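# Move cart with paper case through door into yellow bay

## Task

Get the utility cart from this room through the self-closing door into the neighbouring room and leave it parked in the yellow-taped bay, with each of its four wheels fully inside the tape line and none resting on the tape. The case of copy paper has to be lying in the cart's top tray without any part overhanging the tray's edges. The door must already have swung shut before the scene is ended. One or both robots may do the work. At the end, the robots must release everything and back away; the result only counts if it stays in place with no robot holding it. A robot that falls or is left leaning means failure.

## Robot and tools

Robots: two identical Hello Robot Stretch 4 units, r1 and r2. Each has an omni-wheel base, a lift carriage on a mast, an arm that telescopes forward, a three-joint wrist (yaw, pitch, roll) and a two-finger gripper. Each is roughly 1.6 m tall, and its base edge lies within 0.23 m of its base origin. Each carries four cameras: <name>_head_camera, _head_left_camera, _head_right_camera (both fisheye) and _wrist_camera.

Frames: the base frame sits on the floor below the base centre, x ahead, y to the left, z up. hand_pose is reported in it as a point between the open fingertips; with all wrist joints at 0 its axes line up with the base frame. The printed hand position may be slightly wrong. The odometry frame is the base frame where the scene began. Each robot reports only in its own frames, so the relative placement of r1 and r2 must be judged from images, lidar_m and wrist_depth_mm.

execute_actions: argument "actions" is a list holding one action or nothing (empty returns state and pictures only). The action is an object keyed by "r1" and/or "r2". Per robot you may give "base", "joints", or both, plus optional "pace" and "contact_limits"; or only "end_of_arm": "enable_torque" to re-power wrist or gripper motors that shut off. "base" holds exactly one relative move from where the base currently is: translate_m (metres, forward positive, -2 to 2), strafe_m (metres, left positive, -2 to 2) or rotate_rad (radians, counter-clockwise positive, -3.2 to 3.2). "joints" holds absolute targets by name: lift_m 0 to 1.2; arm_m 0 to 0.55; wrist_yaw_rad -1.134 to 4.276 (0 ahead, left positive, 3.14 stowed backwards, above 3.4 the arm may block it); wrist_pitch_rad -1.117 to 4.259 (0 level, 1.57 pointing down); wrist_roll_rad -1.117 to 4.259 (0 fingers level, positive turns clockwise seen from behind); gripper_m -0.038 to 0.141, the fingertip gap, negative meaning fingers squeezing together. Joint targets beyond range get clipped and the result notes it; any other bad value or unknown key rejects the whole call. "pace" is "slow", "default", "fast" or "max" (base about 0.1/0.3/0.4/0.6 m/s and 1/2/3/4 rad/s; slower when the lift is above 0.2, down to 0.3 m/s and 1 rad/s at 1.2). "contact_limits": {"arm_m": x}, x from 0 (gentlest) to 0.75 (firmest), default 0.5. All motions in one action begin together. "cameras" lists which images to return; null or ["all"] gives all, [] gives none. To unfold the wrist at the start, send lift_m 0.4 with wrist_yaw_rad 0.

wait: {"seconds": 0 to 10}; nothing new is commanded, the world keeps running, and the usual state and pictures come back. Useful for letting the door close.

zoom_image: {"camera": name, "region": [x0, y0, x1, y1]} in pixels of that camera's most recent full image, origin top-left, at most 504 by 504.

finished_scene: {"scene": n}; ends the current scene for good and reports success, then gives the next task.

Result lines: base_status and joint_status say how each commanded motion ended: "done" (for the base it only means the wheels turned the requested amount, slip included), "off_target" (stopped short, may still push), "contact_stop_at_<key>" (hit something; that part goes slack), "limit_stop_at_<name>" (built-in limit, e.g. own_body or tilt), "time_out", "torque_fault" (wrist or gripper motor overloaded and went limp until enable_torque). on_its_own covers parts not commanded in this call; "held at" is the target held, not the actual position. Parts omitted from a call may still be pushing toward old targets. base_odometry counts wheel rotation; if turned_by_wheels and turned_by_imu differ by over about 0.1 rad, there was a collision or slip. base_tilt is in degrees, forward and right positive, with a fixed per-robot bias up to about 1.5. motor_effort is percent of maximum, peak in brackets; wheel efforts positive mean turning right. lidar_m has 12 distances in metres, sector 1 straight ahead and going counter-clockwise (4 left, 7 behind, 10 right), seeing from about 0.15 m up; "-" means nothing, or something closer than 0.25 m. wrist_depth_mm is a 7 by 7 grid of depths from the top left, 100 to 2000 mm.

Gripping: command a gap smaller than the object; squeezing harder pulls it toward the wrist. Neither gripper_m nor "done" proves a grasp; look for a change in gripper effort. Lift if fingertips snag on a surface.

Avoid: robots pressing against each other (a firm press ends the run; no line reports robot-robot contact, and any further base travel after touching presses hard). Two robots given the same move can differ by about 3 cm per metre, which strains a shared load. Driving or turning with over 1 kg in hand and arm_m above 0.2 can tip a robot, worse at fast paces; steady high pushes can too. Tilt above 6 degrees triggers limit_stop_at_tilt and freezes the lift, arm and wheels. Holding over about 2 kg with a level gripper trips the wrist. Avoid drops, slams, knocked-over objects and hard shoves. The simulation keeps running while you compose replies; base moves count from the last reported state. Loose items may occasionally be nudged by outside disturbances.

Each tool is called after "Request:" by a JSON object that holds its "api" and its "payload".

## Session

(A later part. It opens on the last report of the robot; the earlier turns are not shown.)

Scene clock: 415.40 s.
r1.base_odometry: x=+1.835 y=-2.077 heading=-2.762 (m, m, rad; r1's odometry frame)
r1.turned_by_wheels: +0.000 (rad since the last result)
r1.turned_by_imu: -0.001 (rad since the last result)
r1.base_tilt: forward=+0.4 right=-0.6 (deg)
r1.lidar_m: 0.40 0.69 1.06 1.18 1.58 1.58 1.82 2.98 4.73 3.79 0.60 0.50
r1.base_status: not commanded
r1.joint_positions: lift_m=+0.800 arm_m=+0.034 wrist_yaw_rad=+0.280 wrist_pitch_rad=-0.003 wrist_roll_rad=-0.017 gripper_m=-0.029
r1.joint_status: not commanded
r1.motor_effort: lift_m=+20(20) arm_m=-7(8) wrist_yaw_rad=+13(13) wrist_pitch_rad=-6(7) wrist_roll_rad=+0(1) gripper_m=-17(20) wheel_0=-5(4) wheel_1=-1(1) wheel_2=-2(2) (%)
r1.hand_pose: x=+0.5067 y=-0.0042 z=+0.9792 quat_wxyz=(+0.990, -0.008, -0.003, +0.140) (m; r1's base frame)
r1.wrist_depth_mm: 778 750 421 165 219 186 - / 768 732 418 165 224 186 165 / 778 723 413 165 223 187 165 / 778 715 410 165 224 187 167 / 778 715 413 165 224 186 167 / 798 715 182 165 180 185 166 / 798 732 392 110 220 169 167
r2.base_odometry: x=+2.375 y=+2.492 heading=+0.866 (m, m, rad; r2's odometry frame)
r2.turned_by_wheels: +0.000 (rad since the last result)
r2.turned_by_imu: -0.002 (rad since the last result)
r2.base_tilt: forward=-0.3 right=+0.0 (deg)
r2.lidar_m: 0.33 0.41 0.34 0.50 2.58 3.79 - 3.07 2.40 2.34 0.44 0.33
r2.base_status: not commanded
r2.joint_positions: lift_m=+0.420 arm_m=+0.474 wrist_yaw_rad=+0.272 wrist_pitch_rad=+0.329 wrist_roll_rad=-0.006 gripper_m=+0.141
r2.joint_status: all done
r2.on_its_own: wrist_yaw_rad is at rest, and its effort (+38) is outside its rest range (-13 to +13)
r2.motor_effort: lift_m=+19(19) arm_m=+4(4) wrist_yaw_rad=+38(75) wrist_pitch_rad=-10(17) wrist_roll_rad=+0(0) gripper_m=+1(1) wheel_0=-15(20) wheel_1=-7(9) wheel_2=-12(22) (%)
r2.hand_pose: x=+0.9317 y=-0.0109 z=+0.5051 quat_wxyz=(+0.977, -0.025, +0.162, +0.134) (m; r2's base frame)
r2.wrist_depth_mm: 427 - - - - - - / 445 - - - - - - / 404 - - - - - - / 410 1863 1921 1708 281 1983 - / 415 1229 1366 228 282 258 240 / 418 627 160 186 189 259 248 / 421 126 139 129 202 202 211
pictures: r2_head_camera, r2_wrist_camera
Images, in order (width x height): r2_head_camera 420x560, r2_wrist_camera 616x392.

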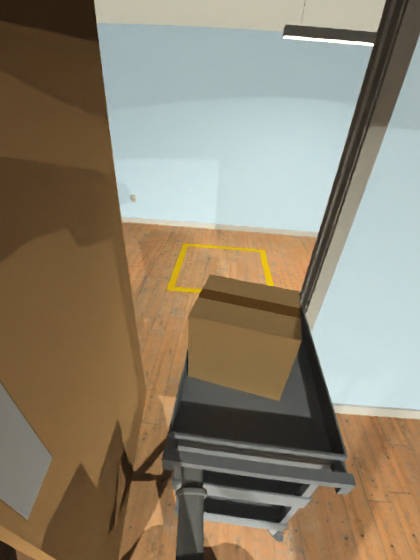

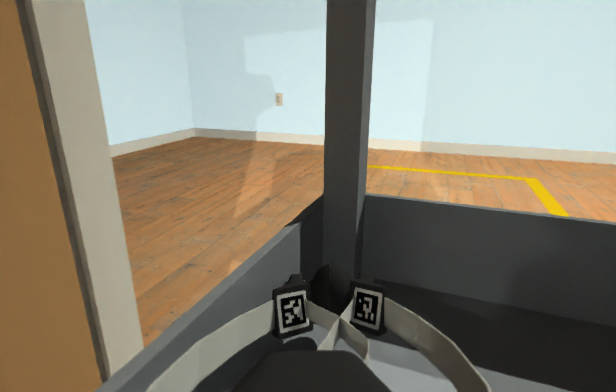

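Request:
{"api": "execute_actions", "payload": {"actions": []}}

Scene clock: 418.63 s.
r1.base_odometry: x=+1.835 y=-2.077 heading=-2.762 (m, m, rad; r1's odometry frame)
r1.turned_by_wheels: +0.000 (rad since the last result)
r1.turned_by_imu: -0.001 (rad since the last result)
r1.base_tilt: forward=+0.3 right=-0.7 (deg)
r1.lidar_m: 0.40 0.69 1.03 1.20 1.60 1.57 1.76 2.94 4.73 3.83 0.60 0.51
r1.base_status: not commanded
r1.joint_positions: lift_m=+0.800 arm_m=+0.034 wrist_yaw_rad=+0.280 wrist_pitch_rad=-0.003 wrist_roll_rad=-0.017 gripper_m=-0.029
r1.joint_status: not commanded
r1.motor_effort: lift_m=+19(20) arm_m=-8(8) wrist_yaw_rad=+13(13) wrist_pitch_rad=-7(7) wrist_roll_rad=+1(1) gripper_m=-19(20) wheel_0=-4(4) wheel_1=-2(1) wheel_2=-2(2) (%)
r1.hand_pose: x=+0.5067 y=-0.0042 z=+0.9792 quat_wxyz=(+0.990, -0.008, -0.003, +0.140) (m; r1's base frame)
r1.wrist_depth_mm: 768 750 421 164 219 186 - / 768 732 418 165 224 186 165 / 778 715 415 165 224 187 165 / 778 691 413 165 224 187 167 / 778 715 410 165 223 186 167 / 788 715 181 165 181 185 166 / 788 723 392 110 221 169 167
r2.base_odometry: x=+2.375 y=+2.492 heading=+0.866 (m, m, rad; r2's odometry frame)
r2.turned_by_wheels: +0.000 (rad since the last result)
r2.turned_by_imu: +0.001 (rad since the last result)
r2.base_tilt: forward=-0.3 right=+0.0 (deg)
r2.lidar_m: 0.33 0.42 0.34 0.49 2.57 3.80 - 3.10 2.39 2.34 0.45 0.34
r2.base_status: not commanded
r2.joint_positions: lift_m=+0.420 arm_m=+0.474 wrist_yaw_rad=+0.272 wrist_pitch_rad=+0.329 wrist_roll_rad=-0.006 gripper_m=+0.141
r2.joint_status: all done
r2.on_its_own: wrist_yaw_rad is at rest, and its effort (+39) is outside its rest range (-13 to +13)
r2.motor_effort: lift_m=+19(19) arm_m=+4(4) wrist_yaw_rad=+39(75) wrist_pitch_rad=-10(17) wrist_roll_rad=+0(0) gripper_m=-1(1) wheel_0=-14(20) wheel_1=-7(9) wheel_2=-12(22) (%)
r2.hand_pose: x=+0.9317 y=-0.0109 z=+0.5051 quat_wxyz=(+0.977, -0.025, +0.162, +0.134) (m; r2's base frame)
r2.wrist_depth_mm: 427 - - - - - - / 445 - - - - - - / 404 - - - - - - / 410 1808 - 1756 281 - - / 413 1229 1366 227 279 258 240 / 418 634 160 186 188 259 248 / 424 126 139 128 202 202 211
pictures: r1_head_camera, r1_head_left_camera, r1_head_right_camera, r1_wrist_camera, r2_head_camera, r2_head_left_camera, r2_head_right_camera, r2_wrist_camera
Images, in order (width x height): r1_head_camera 420x560, r1_head_left_camera 420x672, r1_head_right_camera 420x672, r1_wrist_camera 616x392, r2_head_camera 420x560, r2_head_left_camera 420x672, r2_head_right_camera 420x672, r2_wrist_camera 616x392.

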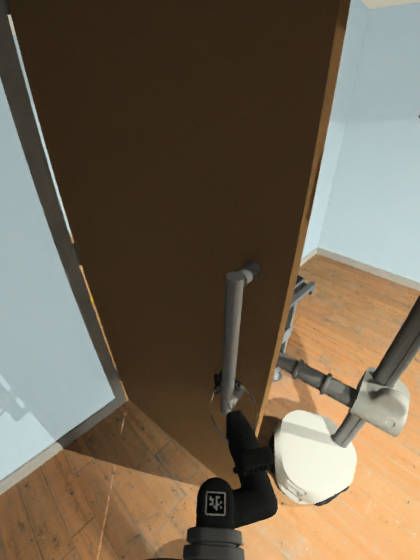

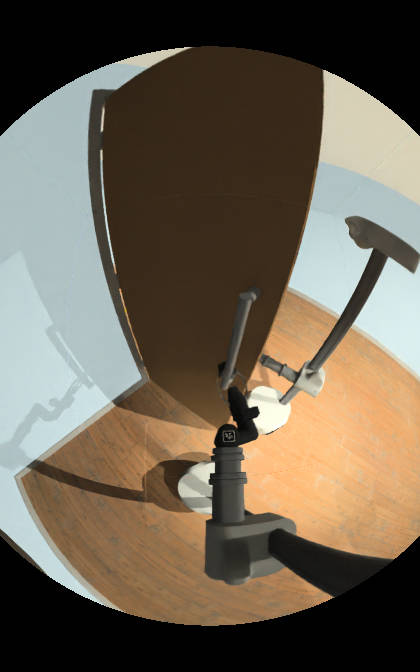

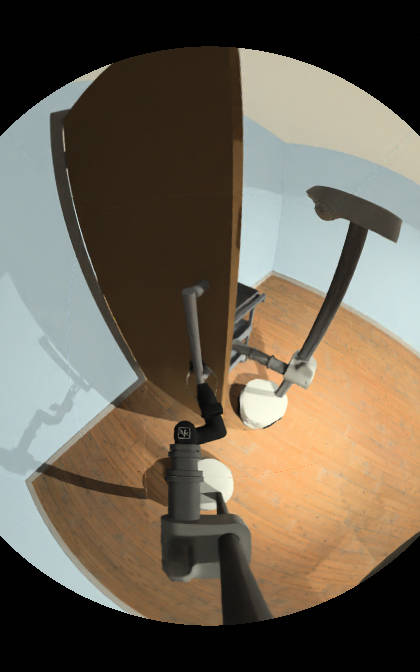

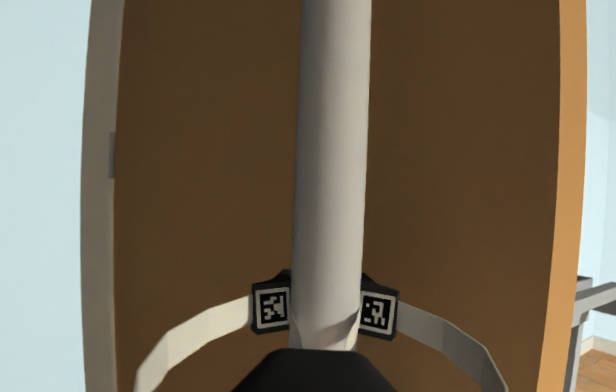

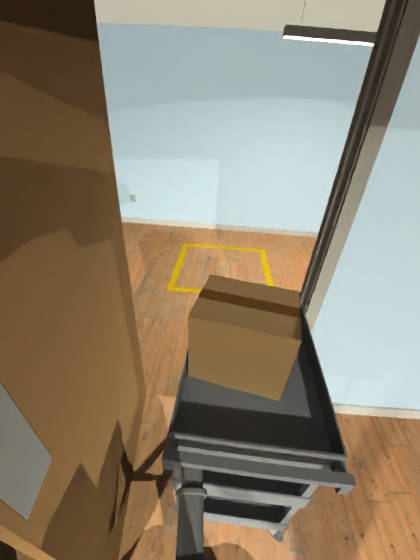

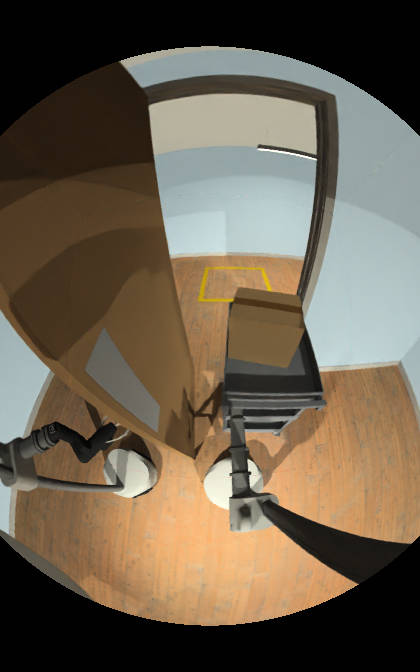

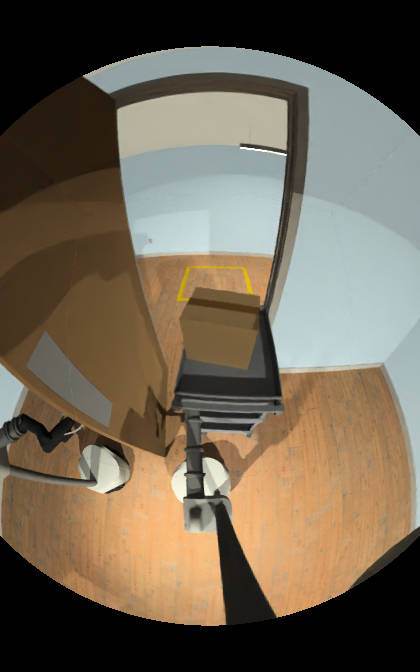

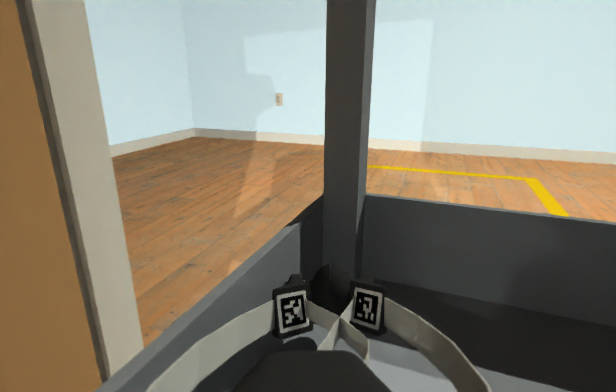

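Request:
{"api": "zoom_image", "payload": {"camera": "r2_head_camera", "region": [120, 200, 420, 560]}}

Request:
{"api": "zoom_image", "payload": {"camera": "r2_head_right_camera", "region": [130, 240, 350, 520]}}

Region (120, 200, 420, 560) of r2_head_camera's 420x560 image, scaled by 1.400, with more detail than that image has.

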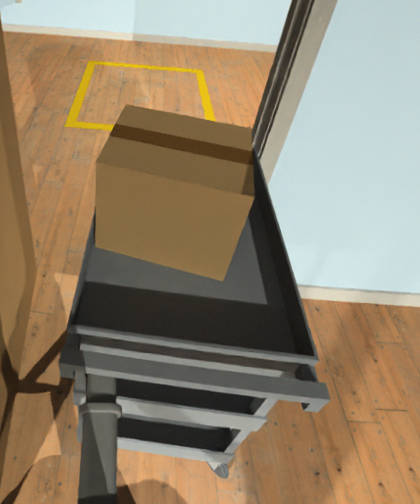

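Region (130, 240, 350, 520) of r2_head_right_camera's 420x672 image, scaled by 1.800, with more detail than that image has; it fills the left 396 columns of this view, and the rest is white.

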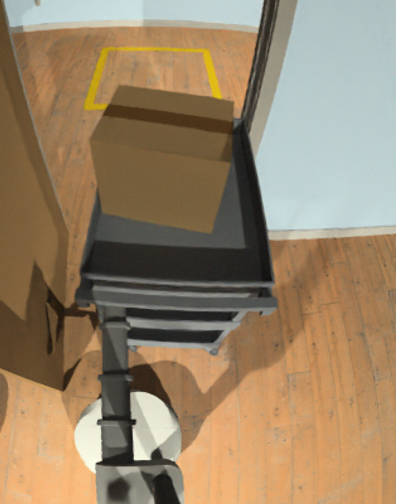

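Request:
{"api": "zoom_image", "payload": {"camera": "r2_head_camera", "region": [150, 230, 330, 330]}}

Region (150, 230, 330, 330) of r2_head_camera's 420x560 image, scaled by 2.800, with more detail than that image has.

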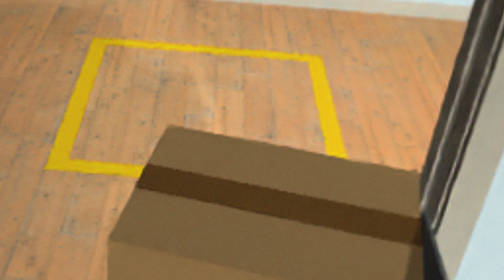

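Request:
{"api": "zoom_image", "payload": {"camera": "r2_head_left_camera", "region": [160, 380, 340, 560]}}

Request:
{"api": "zoom_image", "payload": {"camera": "r1_head_camera", "region": [230, 250, 420, 540]}}

Region (160, 380, 340, 560) of r2_head_left_camera's 420x672 image, scaled by 2.800, with more detail than that image has.

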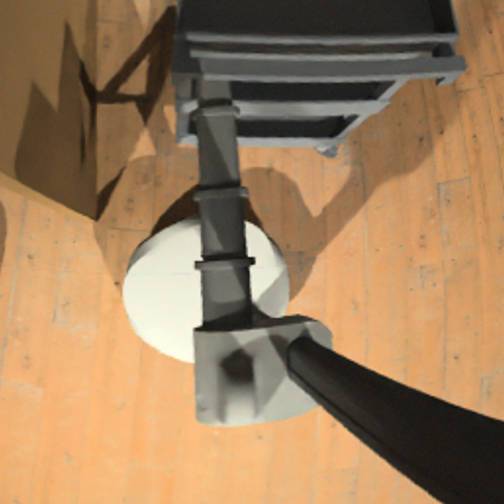

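Region (230, 250, 420, 540) of r1_head_camera's 420x560 image, scaled by 1.738, with more detail than that image has; it fills the left 330 columns of this view, and the rest is white.

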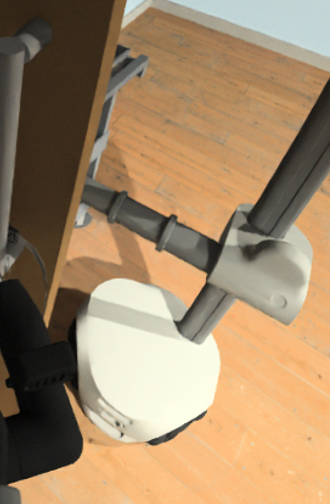

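Request:
{"api": "execute_actions", "payload": {"actions": [{"r2": {"base": {"strafe_m": -0.20}, "joints": {"wrist_yaw_rad": -0.09, "arm_m": 0.53}, "pace": "fast"}}], "cameras": ["r2_head_camera", "r2_head_left_camera", "r2_head_right_camera", "r2_wrist_camera", "r1_wrist_camera"]}}

Scene clock: 444.50 s.
r1.base_odometry: x=+1.835 y=-2.077 heading=-2.762 (m, m, rad; r1's odometry frame)
r1.turned_by_wheels: +0.000 (rad since the last result)
r1.turned_by_imu: -0.002 (rad since the last result)
r1.base_tilt: forward=+0.4 right=-0.7 (deg)
r1.lidar_m: 0.41 0.70 1.03 1.18 1.59 1.58 1.78 2.93 4.73 3.82 0.80 0.50
r1.base_status: not commanded
r1.joint_positions: lift_m=+0.800 arm_m=+0.034 wrist_yaw_rad=+0.280 wrist_pitch_rad=-0.003 wrist_roll_rad=-0.017 gripper_m=-0.029
r1.joint_status: not commanded
r1.motor_effort: lift_m=+20(20) arm_m=-8(8) wrist_yaw_rad=+13(13) wrist_pitch_rad=-7(6) wrist_roll_rad=+0(0) gripper_m=-19(19) wheel_0=-5(4) wheel_1=-1(2) wheel_2=-3(2) (%)
r1.hand_pose: x=+0.5067 y=-0.0042 z=+0.9792 quat_wxyz=(+0.990, -0.008, -0.003, +0.140) (m; r1's base frame)
r1.wrist_depth_mm: 759 741 421 164 220 186 - / 759 741 418 165 224 187 164 / 778 715 415 165 223 186 166 / 778 707 410 164 223 187 168 / 788 707 413 165 222 186 167 / 778 715 181 165 181 185 165 / 798 723 389 110 222 169 167
r2.base_odometry: x=+2.527 y=+2.363 heading=+0.867 (m, m, rad; r2's odometry frame)
r2.turned_by_wheels: +0.001 (rad since the last result)
r2.turned_by_imu: +0.002 (rad since the last result)
r2.base_tilt: forward=-0.4 right=+0.0 (deg)
r2.lidar_m: 0.30 0.34 0.52 0.68 2.81 4.09 - 2.84 2.20 2.15 1.30 0.31
r2.base_status: done
r2.joint_positions: lift_m=+0.420 arm_m=+0.529 wrist_yaw_rad=-0.091 wrist_pitch_rad=+0.327 wrist_roll_rad=-0.006 gripper_m=+0.141
r2.joint_status: all done
r2.motor_effort: lift_m=+19(19) arm_m=+6(4) wrist_yaw_rad=+5(38) wrist_pitch_rad=-5(10) wrist_roll_rad=-1(1) gripper_m=+1(0) wheel_0=+4(12) wheel_1=+4(13) wheel_2=-1(8) (%)
r2.hand_pose: x=+0.9640 y=-0.1119 z=+0.5055 quat_wxyz=(+0.986, +0.005, +0.163, -0.044) (m; r2's base frame)
r2.wrist_depth_mm: - - - - - - 182 / - - - - - - 185 / - - - - - - 189 / 1983 1983 - - - 1708 197 / 241 241 238 237 234 233 206 / 250 248 210 249 196 237 214 / 211 203 211 122 211 203 204
pictures: r1_wrist_camera, r2_head_camera, r2_head_left_camera, r2_head_right_camera, r2_wrist_camera
Images, in order (width x height): r1_wrist_camera 616x392, r2_head_camera 420x560, r2_head_left_camera 420x672, r2_head_right_camera 420x672, r2_wrist_camera 616x392.

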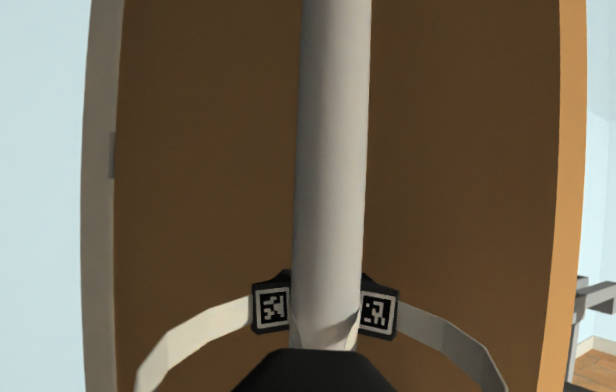

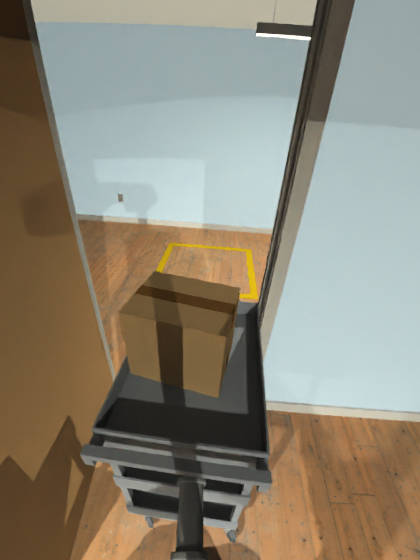

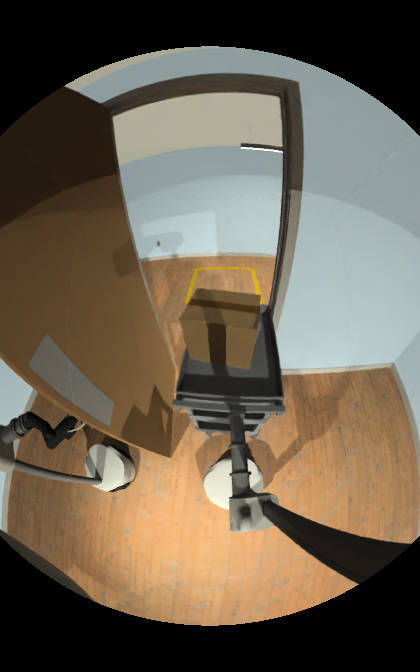

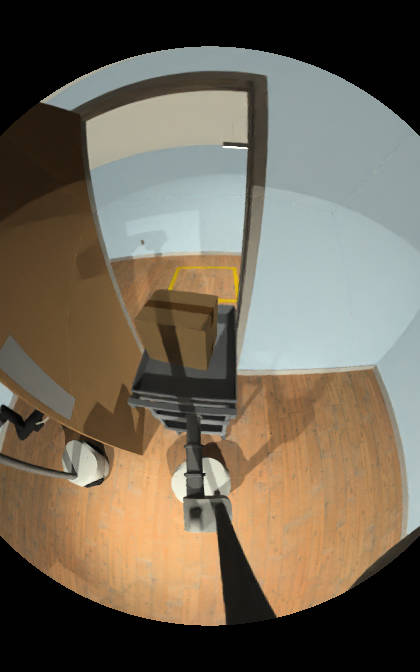

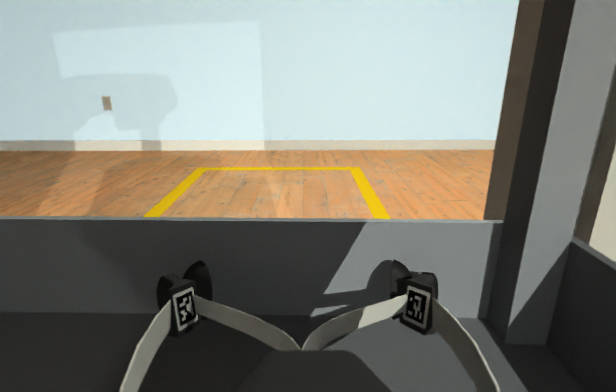

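Request:
{"api": "zoom_image", "payload": {"camera": "r2_wrist_camera", "region": [360, 0, 616, 392]}}

Request:
{"api": "zoom_image", "payload": {"camera": "r2_head_camera", "region": [200, 230, 310, 420]}}

Request:
{"api": "zoom_image", "payload": {"camera": "r2_head_camera", "region": [70, 410, 290, 560]}}

Region (360, 0, 616, 392) of r2_wrist_camera's 616x392 image, scaled by 1.286; it fills the left 329 columns of this view, and the rest is white.

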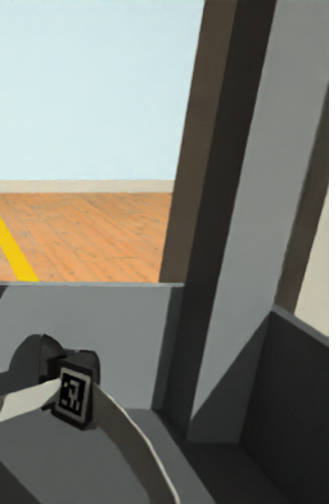

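Region (200, 230, 310, 420) of r2_head_camera's 420x560 image, scaled by 2.653, with more detail than that image has; it fills the left 292 columns of this view, and the rest is white.

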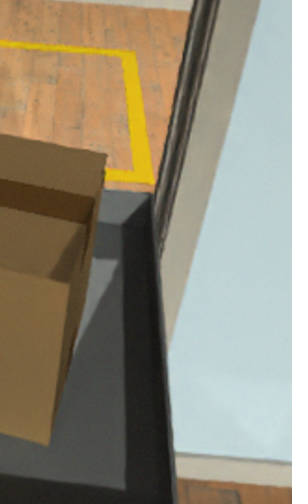

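Region (70, 410, 290, 560) of r2_head_camera's 420x560 image, scaled by 2.291, with more detail than that image has; it fills the top 344 rows of this view, and the rest is white.

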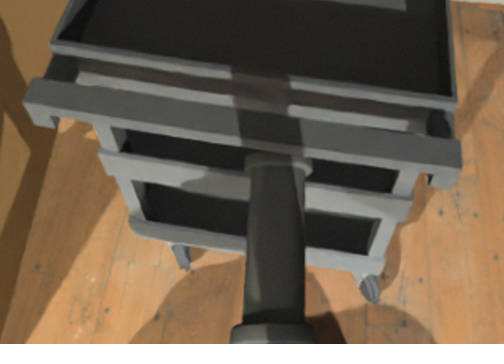

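Request:
{"api": "execute_actions", "payload": {"actions": [{"r2": {"base": {"translate_m": 1.88}, "pace": "fast"}}]}}

Scene clock: 459.27 s.
r1.base_odometry: x=+1.835 y=-2.077 heading=-2.762 (m, m, rad; r1's odometry frame)
r1.turned_by_wheels: +0.000 (rad since the last result)
r1.turned_by_imu: -0.003 (rad since the last result)
r1.base_tilt: forward=+0.3 right=-0.6 (deg)
r1.lidar_m: 0.41 0.69 1.05 1.20 1.59 1.59 1.77 2.94 4.73 3.83 3.15 0.50
r1.base_status: not commanded
r1.joint_positions: lift_m=+0.800 arm_m=+0.034 wrist_yaw_rad=+0.280 wrist_pitch_rad=-0.003 wrist_roll_rad=-0.017 gripper_m=-0.029
r1.joint_status: not commanded
r1.motor_effort: lift_m=+20(20) arm_m=-8(8) wrist_yaw_rad=+13(14) wrist_pitch_rad=-7(7) wrist_roll_rad=+1(1) gripper_m=-19(19) wheel_0=-4(4) wheel_1=-2(1) wheel_2=-2(2) (%)
r1.hand_pose: x=+0.5067 y=-0.0042 z=+0.9792 quat_wxyz=(+0.990, -0.008, -0.003, +0.140) (m; r1's base frame)
r1.wrist_depth_mm: 768 741 424 164 219 186 - / 768 723 418 165 223 186 164 / 768 707 413 165 224 187 166 / 778 707 415 164 223 187 167 / 788 699 410 165 223 187 167 / 778 707 182 166 181 185 166 / 798 732 394 110 221 169 167
r2.base_odometry: x=+3.742 y=+3.797 heading=+0.867 (m, m, rad; r2's odometry frame)
r2.turned_by_wheels: +0.000 (rad since the last result)
r2.turned_by_imu: +0.045 (rad since the last result)
r2.base_tilt: forward=-0.3 right=+0.2 (deg)
r2.lidar_m: 0.34 0.38 2.36 1.87 0.90 0.81 - 0.84 1.18 2.39 2.61 0.37
r2.base_status: done
r2.joint_positions: lift_m=+0.420 arm_m=+0.529 wrist_yaw_rad=-0.090 wrist_pitch_rad=+0.327 wrist_roll_rad=-0.005 gripper_m=+0.141
r2.joint_status: not commanded
r2.motor_effort: lift_m=+19(19) arm_m=+5(5) wrist_yaw_rad=+1(42) wrist_pitch_rad=-6(28) wrist_roll_rad=-2(6) gripper_m=-1(3) wheel_0=-2(24) wheel_1=+0(18) wheel_2=+0(18) (%)
r2.hand_pose: x=+0.9642 y=-0.1116 z=+0.5054 quat_wxyz=(+0.986, +0.005, +0.163, -0.044) (m; r2's base frame)
r2.wrist_depth_mm: 1255 1229 1229 1229 1229 201 1229 / 1308 1308 1336 1281 1281 210 1255 / 1397 1397 1366 1336 1336 220 1308 / 1430 1397 1397 1397 1366 238 1397 / 272 272 271 268 267 234 1366 / 260 208 238 259 237 195 179 / 210 210 210 124 210 202 174
pictures: r1_head_camera, r1_head_left_camera, r1_head_right_camera, r1_wrist_camera, r2_head_camera, r2_head_left_camera, r2_head_right_camera, r2_wrist_camera
Images, in order (width x height): r1_head_camera 420x560, r1_head_left_camera 420x672, r1_head_right_camera 420x672, r1_wrist_camera 616x392, r2_head_camera 420x560, r2_head_left_camera 420x672, r2_head_right_camera 420x672, r2_wrist_camera 616x392.

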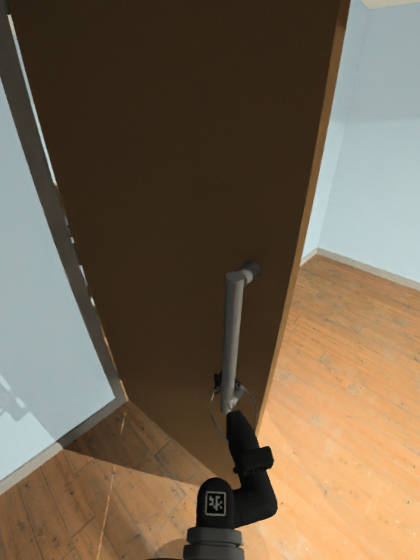

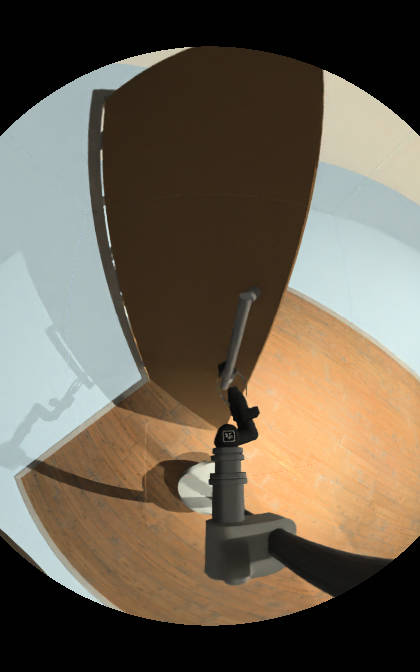

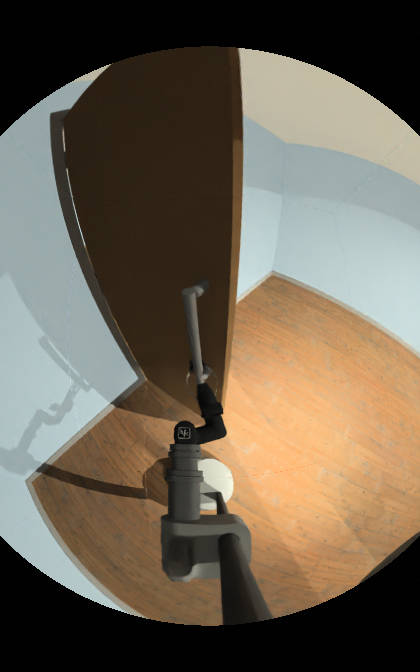

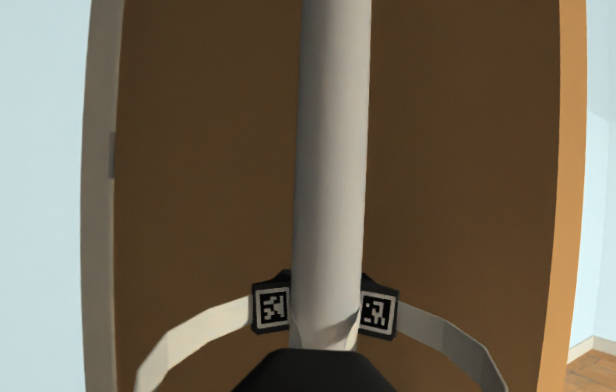

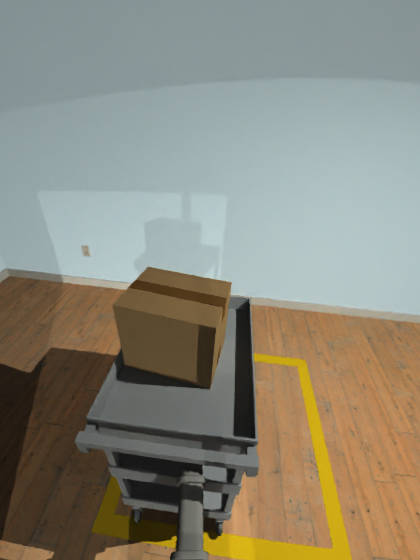

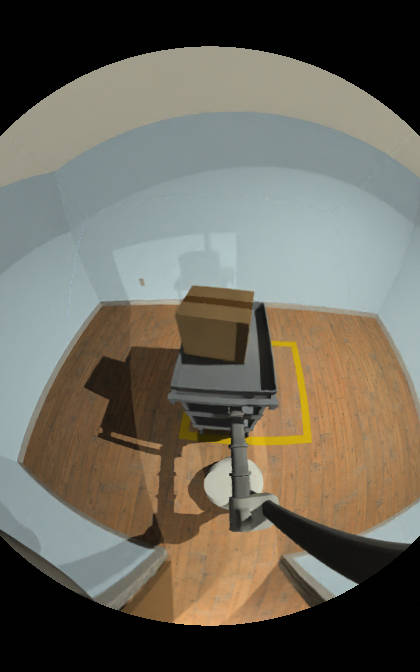

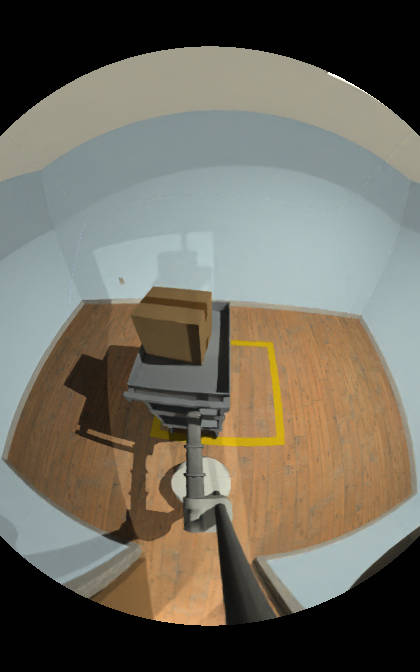

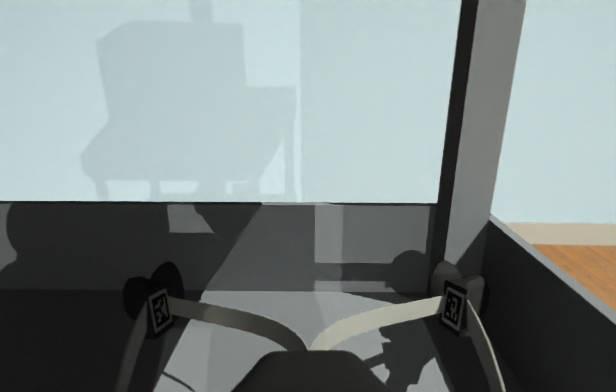

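Request:
{"api": "zoom_image", "payload": {"camera": "r2_head_camera", "region": [80, 450, 260, 560]}}

Request:
{"api": "zoom_image", "payload": {"camera": "r2_head_left_camera", "region": [150, 330, 330, 480]}}

Region (80, 450, 260, 560) of r2_head_camera's 420x560 image, scaled by 2.800, with more detail than that image has.

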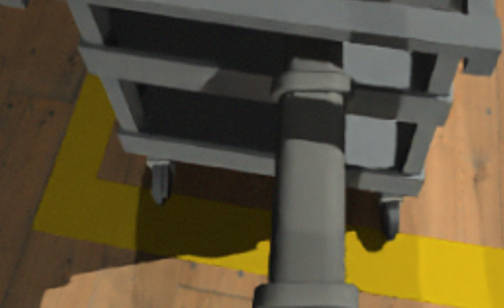

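Region (150, 330, 330, 480) of r2_head_left_camera's 420x672 image, scaled by 2.800, with more detail than that image has.

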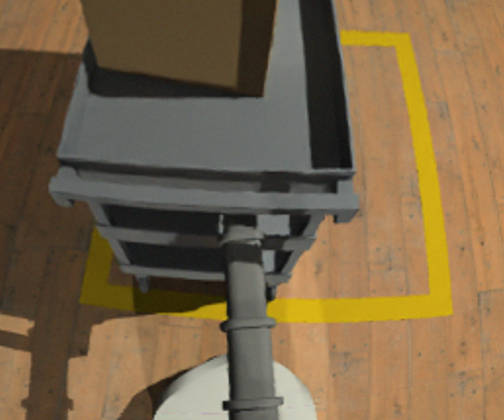

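Request:
{"api": "execute_actions", "payload": {"actions": [{"r2": {"base": {"translate_m": 0.14}}, "r1": {"joints": {"gripper_m": 0.075}}}]}}

Scene clock: 476.00 s.
r1.base_odometry: x=+1.835 y=-2.077 heading=-2.763 (m, m, rad; r1's odometry frame)
r1.turned_by_wheels: +0.000 (rad since the last result)
r1.turned_by_imu: -0.002 (rad since the last result)
r1.base_tilt: forward=+0.3 right=-0.7 (deg)
r1.lidar_m: 0.47 0.73 1.04 1.19 1.60 1.59 1.80 2.95 4.74 3.80 3.13 0.52
r1.base_status: not commanded
r1.joint_positions: lift_m=+0.800 arm_m=+0.034 wrist_yaw_rad=+0.278 wrist_pitch_rad=-0.004 wrist_roll_rad=-0.017 gripper_m=+0.075
r1.joint_status: all done
r1.on_its_own: wrist_yaw_rad is at rest, and its effort (+18) is outside its rest range (-13 to +13)
r1.motor_effort: lift_m=+20(20) arm_m=-8(8) wrist_yaw_rad=+18(27) wrist_pitch_rad=-7(7) wrist_roll_rad=+0(0) gripper_m=-7(19) wheel_0=-6(6) wheel_1=-2(2) wheel_2=-3(3) (%)
r1.hand_pose: x=+0.5067 y=-0.0048 z=+0.9792 quat_wxyz=(+0.990, -0.008, -0.003, +0.139) (m; r1's base frame)
r1.wrist_depth_mm: 778 759 473 343 185 223 - / 759 732 469 342 186 224 199 / 778 732 462 347 186 226 198 / 788 732 462 343 186 225 198 / 788 732 439 345 189 226 198 / 788 741 197 330 188 218 202 / 798 750 466 110 190 211 -
r2.base_odometry: x=+3.832 y=+3.904 heading=+0.867 (m, m, rad; r2's odometry frame)
r2.turned_by_wheels: +0.000 (rad since the last result)
r2.turned_by_imu: +0.001 (rad since the last result)
r2.base_tilt: forward=-0.2 right=+0.2 (deg)
r2.lidar_m: 0.33 0.37 2.36 2.23 1.09 0.92 1.77 0.95 1.41 2.41 2.48 0.34
r2.base_status: done
r2.joint_positions: lift_m=+0.420 arm_m=+0.529 wrist_yaw_rad=-0.091 wrist_pitch_rad=+0.328 wrist_roll_rad=-0.005 gripper_m=+0.141
r2.joint_status: not commanded
r2.motor_effort: lift_m=+19(19) arm_m=+5(5) wrist_yaw_rad=+4(32) wrist_pitch_rad=-8(20) wrist_roll_rad=-2(3) gripper_m=-2(1) wheel_0=+2(15) wheel_1=+1(8) wheel_2=-1(12) (%)
r2.hand_pose: x=+0.9640 y=-0.1119 z=+0.5053 quat_wxyz=(+0.986, +0.005, +0.163, -0.045) (m; r2's base frame)
r2.wrist_depth_mm: 1118 1118 1078 1098 1078 194 1078 / 1182 1160 1160 1138 1160 204 1138 / 1229 1229 1229 1205 1229 213 1182 / 1308 1281 1255 1255 1255 224 1229 / 247 248 253 255 257 227 1255 / 254 209 237 259 237 201 181 / 211 209 210 124 209 202 178
pictures: r1_head_camera, r1_head_left_camera, r1_head_right_camera, r1_wrist_camera, r2_head_camera, r2_head_left_camera, r2_head_right_camera, r2_wrist_camera
Images, in order (width x height): r1_head_camera 420x560, r1_head_left_camera 420x672, r1_head_right_camera 420x672, r1_wrist_camera 616x392, r2_head_camera 420x560, r2_head_left_camera 420x672, r2_head_right_camera 420x672, r2_wrist_camera 616x392.

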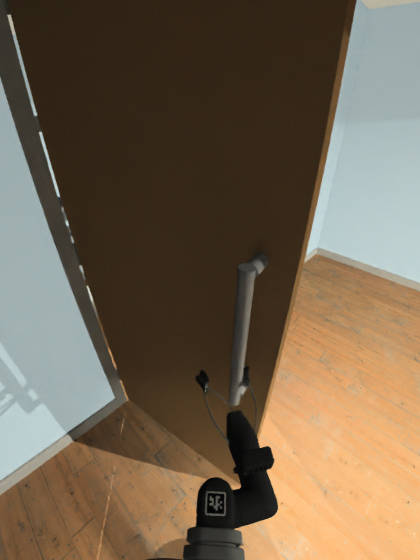

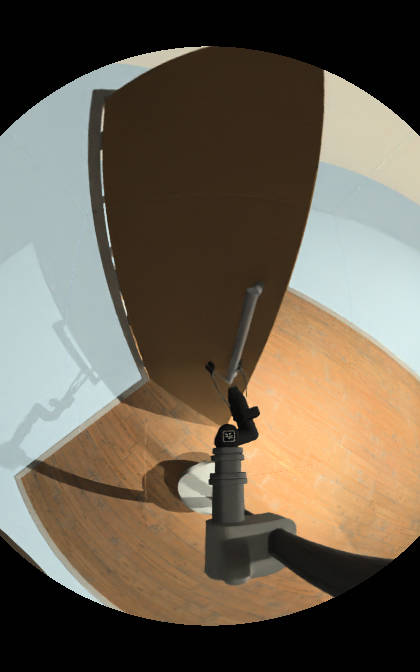

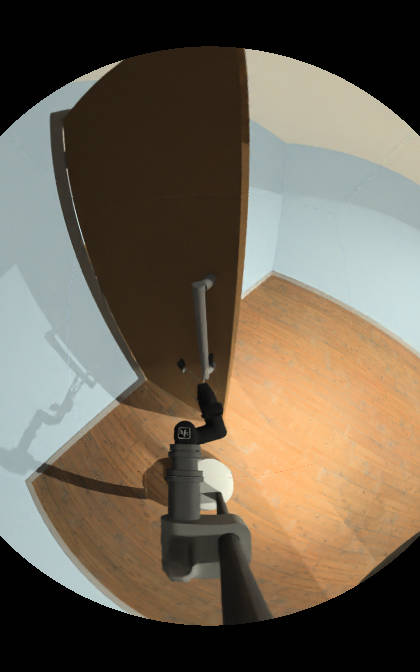

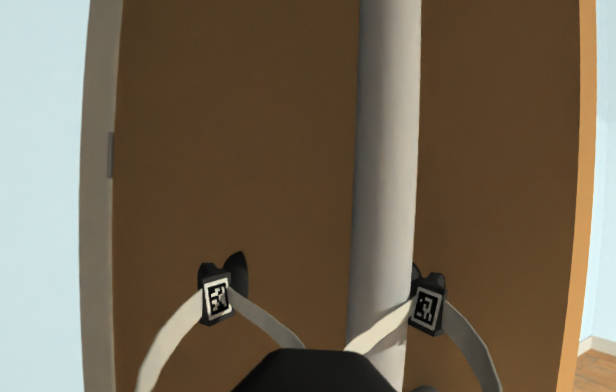

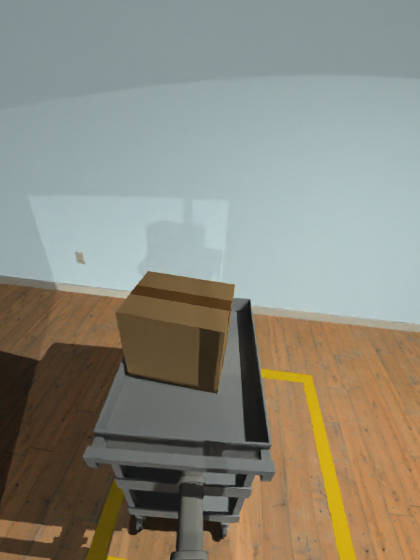

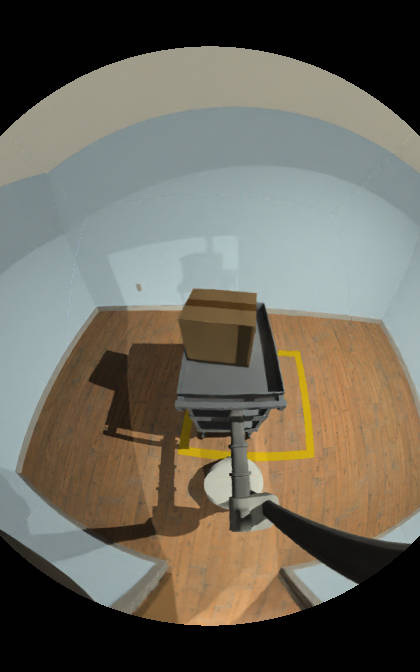

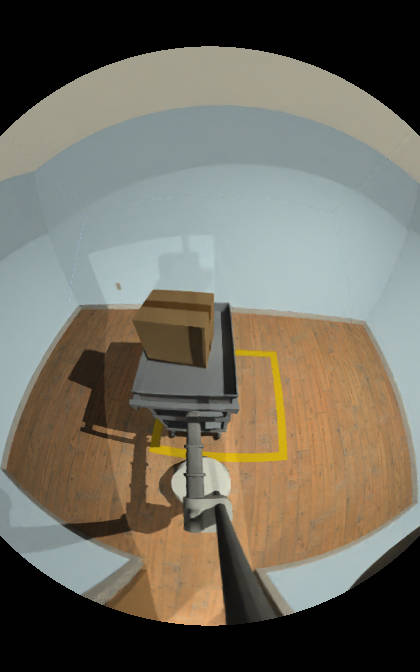

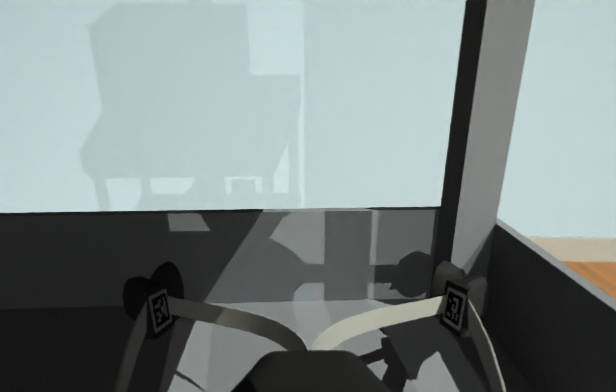

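Request:
{"api": "zoom_image", "payload": {"camera": "r2_head_camera", "region": [80, 450, 280, 560]}}

Request:
{"api": "zoom_image", "payload": {"camera": "r2_head_left_camera", "region": [160, 380, 320, 480]}}

Request:
{"api": "zoom_image", "payload": {"camera": "r2_head_camera", "region": [80, 255, 330, 480]}}

Region (80, 450, 280, 560) of r2_head_camera's 420x560 image, scaled by 2.520, with more detail than that image has; it fills the top 277 rows of this view, and the rest is white.

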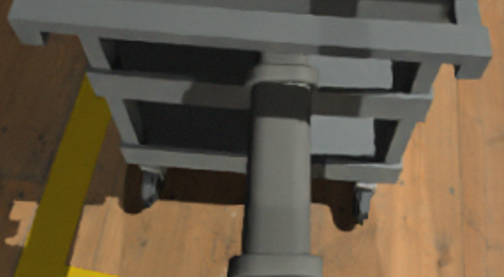

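Region (160, 380, 320, 480) of r2_head_left_camera's 420x672 image, scaled by 3.150, with more detail than that image has; it fills the top 315 rows of this view, and the rest is white.

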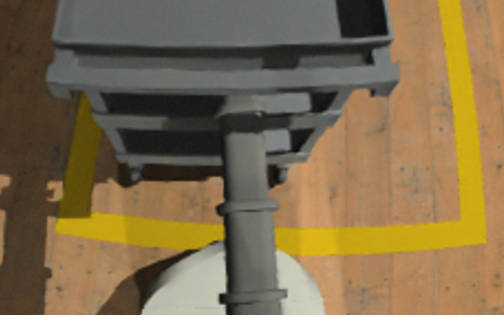

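Region (80, 255, 330, 480) of r2_head_camera's 420x560 image, scaled by 2.016, with more detail than that image has; it fills the top 454 rows of this view, and the rest is white.

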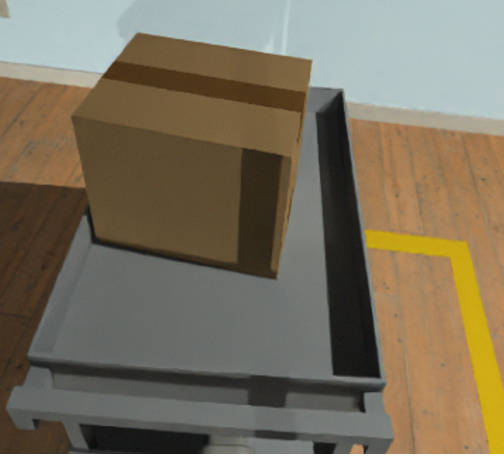

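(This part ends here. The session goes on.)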